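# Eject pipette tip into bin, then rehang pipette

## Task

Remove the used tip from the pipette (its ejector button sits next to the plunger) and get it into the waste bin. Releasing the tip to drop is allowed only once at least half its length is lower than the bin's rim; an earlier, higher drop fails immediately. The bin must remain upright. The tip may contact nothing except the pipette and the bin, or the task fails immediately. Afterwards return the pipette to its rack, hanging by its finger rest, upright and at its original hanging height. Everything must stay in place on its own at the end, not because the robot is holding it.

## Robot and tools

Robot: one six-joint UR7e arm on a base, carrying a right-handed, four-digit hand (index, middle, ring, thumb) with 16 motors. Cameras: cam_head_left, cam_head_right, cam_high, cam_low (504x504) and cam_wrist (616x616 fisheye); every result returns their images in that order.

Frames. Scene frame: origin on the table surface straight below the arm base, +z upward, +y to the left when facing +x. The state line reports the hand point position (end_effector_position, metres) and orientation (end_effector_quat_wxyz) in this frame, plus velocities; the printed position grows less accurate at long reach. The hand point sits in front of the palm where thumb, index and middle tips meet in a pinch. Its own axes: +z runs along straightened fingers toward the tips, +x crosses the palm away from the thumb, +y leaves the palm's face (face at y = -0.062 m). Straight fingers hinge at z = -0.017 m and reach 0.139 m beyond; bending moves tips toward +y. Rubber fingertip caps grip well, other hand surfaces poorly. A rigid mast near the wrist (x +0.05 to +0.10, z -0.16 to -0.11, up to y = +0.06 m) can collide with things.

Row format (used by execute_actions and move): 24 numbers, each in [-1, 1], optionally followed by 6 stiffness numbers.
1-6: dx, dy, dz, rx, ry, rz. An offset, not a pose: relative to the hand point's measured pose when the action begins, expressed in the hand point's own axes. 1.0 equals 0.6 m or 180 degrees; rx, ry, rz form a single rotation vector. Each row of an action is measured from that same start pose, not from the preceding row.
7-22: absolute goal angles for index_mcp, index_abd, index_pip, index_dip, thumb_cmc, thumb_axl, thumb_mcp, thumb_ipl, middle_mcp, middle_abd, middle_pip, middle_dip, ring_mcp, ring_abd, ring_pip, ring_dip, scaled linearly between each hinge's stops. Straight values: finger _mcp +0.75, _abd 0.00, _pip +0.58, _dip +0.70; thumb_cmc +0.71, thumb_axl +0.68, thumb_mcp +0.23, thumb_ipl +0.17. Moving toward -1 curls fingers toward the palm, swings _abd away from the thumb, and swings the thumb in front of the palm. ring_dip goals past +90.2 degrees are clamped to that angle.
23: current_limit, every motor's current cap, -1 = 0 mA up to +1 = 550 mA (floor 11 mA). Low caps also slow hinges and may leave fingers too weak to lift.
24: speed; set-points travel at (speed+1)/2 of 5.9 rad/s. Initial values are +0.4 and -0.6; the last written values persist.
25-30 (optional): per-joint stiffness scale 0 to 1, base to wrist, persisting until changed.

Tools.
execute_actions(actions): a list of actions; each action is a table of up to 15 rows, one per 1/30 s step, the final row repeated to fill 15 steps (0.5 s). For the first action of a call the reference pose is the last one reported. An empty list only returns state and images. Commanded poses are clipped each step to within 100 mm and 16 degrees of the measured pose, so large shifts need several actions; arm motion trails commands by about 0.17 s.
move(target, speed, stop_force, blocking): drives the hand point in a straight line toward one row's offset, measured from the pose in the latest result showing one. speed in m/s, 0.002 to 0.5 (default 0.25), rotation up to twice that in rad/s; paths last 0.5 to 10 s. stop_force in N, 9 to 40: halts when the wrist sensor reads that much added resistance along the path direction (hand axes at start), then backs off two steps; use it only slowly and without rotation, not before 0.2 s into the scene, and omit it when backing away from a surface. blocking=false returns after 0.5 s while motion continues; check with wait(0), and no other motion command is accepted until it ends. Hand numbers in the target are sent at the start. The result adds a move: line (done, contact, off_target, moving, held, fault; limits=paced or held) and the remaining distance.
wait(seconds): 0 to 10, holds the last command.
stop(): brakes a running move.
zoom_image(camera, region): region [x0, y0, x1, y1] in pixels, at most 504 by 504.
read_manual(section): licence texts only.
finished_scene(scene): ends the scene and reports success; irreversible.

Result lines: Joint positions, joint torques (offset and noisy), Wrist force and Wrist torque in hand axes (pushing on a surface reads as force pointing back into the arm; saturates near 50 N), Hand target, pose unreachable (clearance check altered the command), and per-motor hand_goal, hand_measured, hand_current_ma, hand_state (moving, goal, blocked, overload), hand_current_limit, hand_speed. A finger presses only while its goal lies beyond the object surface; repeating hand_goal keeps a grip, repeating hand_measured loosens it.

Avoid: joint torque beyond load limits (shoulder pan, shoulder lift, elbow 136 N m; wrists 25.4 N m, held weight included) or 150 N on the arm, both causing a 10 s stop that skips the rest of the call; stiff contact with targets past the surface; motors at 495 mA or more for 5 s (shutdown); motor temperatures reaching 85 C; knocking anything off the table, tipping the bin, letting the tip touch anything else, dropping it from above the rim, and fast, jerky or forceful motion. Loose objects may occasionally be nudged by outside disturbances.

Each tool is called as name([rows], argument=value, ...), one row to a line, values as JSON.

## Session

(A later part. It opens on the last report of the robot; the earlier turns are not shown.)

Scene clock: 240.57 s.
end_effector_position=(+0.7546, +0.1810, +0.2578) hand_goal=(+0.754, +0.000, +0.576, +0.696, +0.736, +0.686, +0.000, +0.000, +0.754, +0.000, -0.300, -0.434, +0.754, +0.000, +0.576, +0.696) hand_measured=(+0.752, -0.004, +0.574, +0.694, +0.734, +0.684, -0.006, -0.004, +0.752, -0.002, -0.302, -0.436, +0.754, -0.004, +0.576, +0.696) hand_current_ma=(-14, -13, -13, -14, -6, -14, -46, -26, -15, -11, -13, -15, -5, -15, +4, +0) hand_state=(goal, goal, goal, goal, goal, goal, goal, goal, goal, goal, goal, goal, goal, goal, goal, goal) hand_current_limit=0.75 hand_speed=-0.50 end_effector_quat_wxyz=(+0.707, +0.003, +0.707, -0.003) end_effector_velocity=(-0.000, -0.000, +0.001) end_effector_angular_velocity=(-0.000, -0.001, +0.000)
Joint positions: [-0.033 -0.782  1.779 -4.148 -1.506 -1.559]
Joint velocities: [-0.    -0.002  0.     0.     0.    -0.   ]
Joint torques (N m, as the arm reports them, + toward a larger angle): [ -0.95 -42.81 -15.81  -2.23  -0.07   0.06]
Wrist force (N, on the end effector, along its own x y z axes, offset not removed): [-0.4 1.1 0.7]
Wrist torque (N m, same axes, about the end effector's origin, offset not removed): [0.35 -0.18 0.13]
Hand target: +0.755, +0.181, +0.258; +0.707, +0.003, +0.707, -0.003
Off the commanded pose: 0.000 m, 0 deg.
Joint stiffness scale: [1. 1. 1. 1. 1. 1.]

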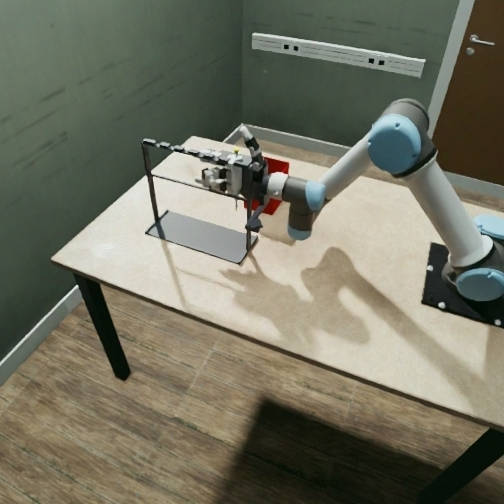

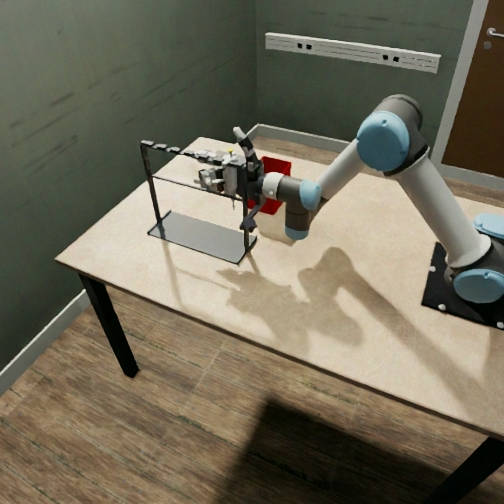

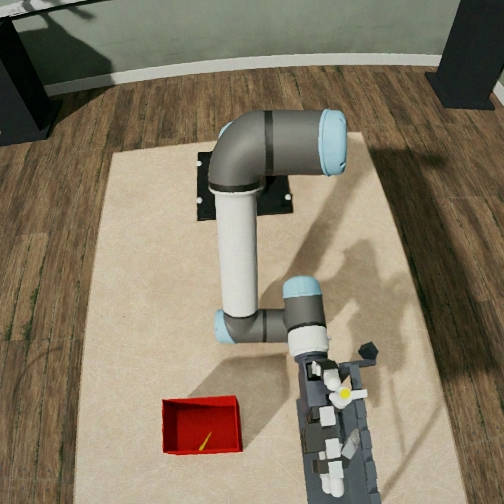

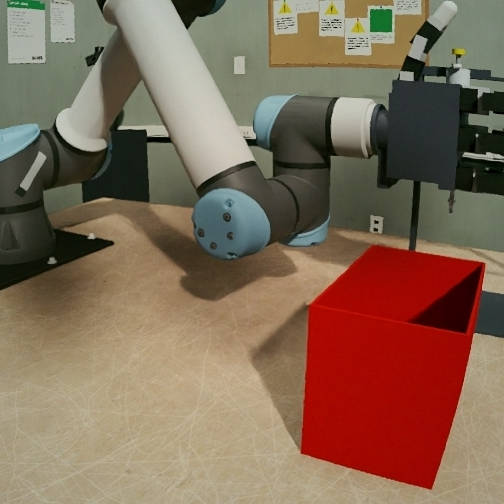

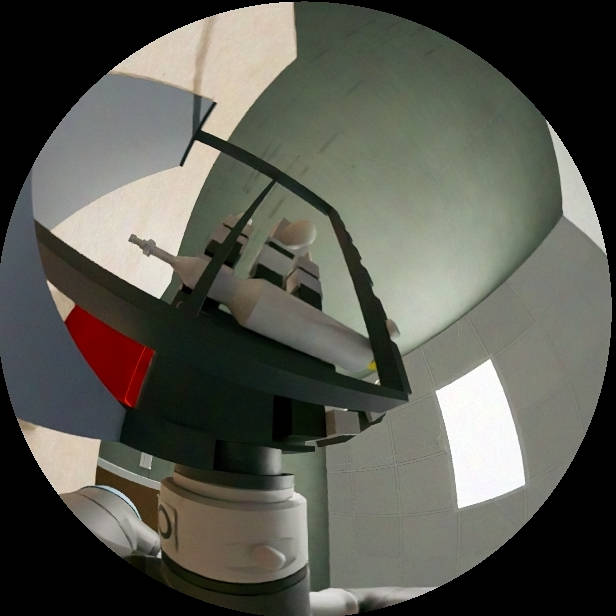

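move(target=[0,-0.05,0,0,0,0,0.754,0,0.576,0.696,0.735,0.686,0.0,0.0,0.754,0,-0.3,-0.435,0.754,0,0.576,0.696,0.75,-0.5], speed=0.07)

zoom_image(camera="cam_head_right", region=[190, 125, 280, 235])

zoom_image(camera="cam_high", region=[280, 340, 400, 460])

Scene clock: 248.63 s.
end_effector_position=(+0.7554, +0.1527, +0.2578) hand_goal=(+0.754, +0.000, +0.576, +0.696, +0.736, +0.686, +0.000, +0.000, +0.754, +0.000, -0.300, -0.434, +0.754, +0.000, +0.576, +0.696) hand_measured=(+0.752, -0.004, +0.574, +0.694, +0.734, +0.684, -0.006, -0.004, +0.752, -0.002, -0.302, -0.436, +0.754, -0.004, +0.576, +0.696) hand_current_ma=(-14, -13, -13, -14, -6, -14, -46, -26, -14, -11, -13, -15, -5, -15, +4, +0) hand_state=(goal, goal, goal, goal, goal, goal, goal, goal, goal, goal, goal, goal, goal, goal, goal, goal) hand_current_limit=0.75 hand_speed=-0.50 end_effector_quat_wxyz=(+0.707, +0.002, +0.707, -0.003) end_effector_velocity=(-0.002, +0.003, -0.000) end_effector_angular_velocity=(-0.001, -0.001, +0.014)
Joint positions: [-0.089 -0.785  1.79  -4.157 -1.451 -1.559]
Joint velocities: [-0.001 -0.     0.002 -0.002  0.015 -0.001]
Joint torques (N m, as the arm reports them, + toward a larger angle): [ -3.15 -46.22 -10.22  -2.69   0.27   0.25]
Wrist force (N, on the end effector, along its own x y z axes, offset not removed): [0.5 0.5 1.7]
Wrist torque (N m, same axes, about the end effector's origin, offset not removed): [0.19 -0.33 0.13]
Hand target: +0.754, +0.151, +0.258; +0.707, +0.003, +0.707, -0.003
Off the commanded pose: 0.002 m, 0 deg.
Joint stiffness scale: [1. 1. 1. 1. 1. 1.]
move: done

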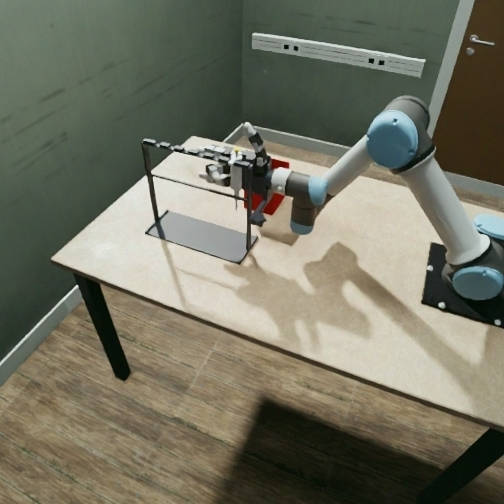

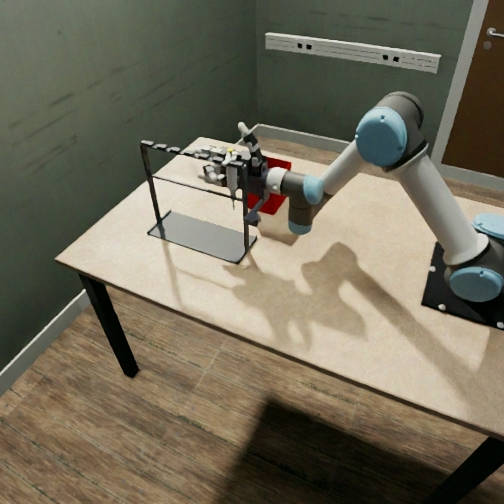

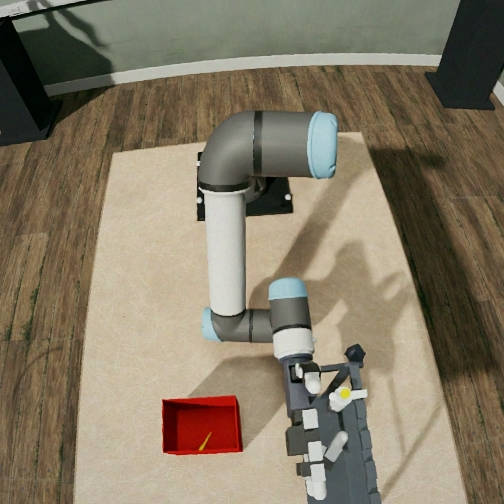

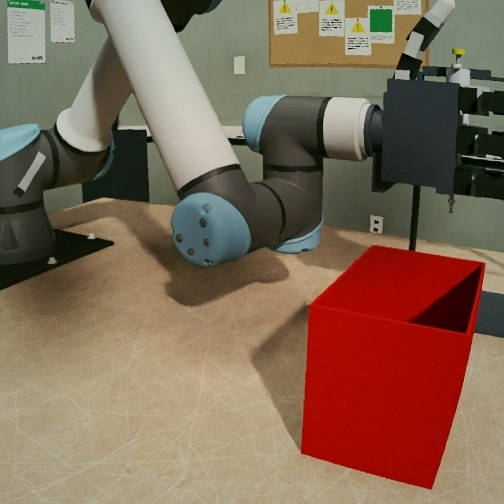

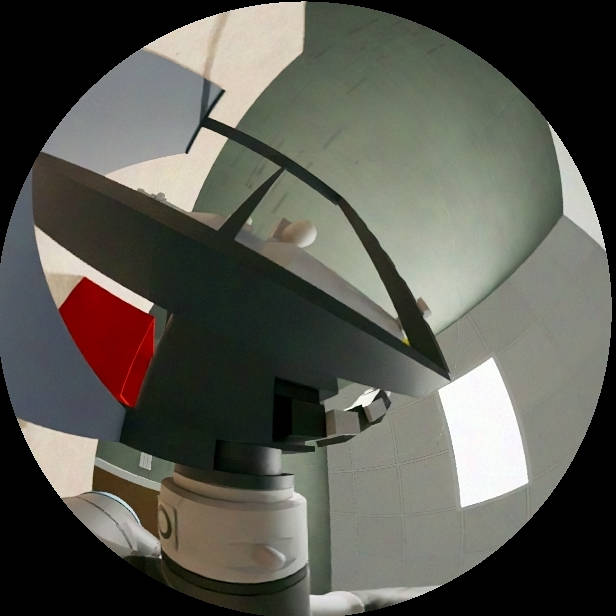

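Region (190, 125, 280, 235) of cam_head_right's 504x504 image, scaled by 4.582, with more detail than that image has; it fills the left 412 columns of this view, and the rest is white.

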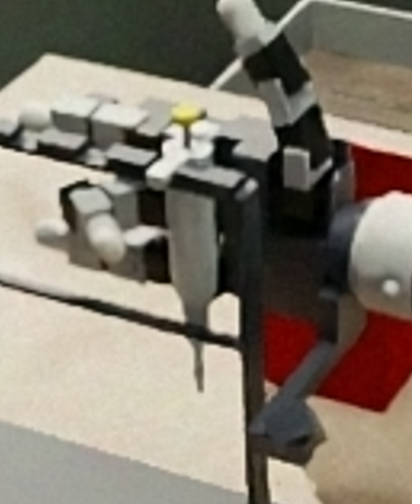

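Region (280, 340, 400, 460) of cam_high's 504x504 image, scaled by 4.200, with more detail than that image has.

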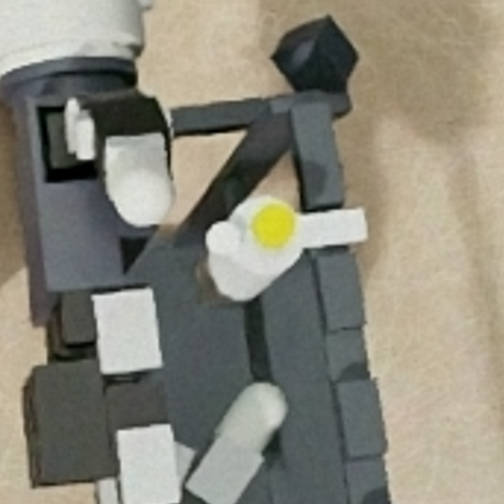

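The pipette hangs upright and free of the hand.

finished_scene(scene=2)

The scene is finished: the task was done.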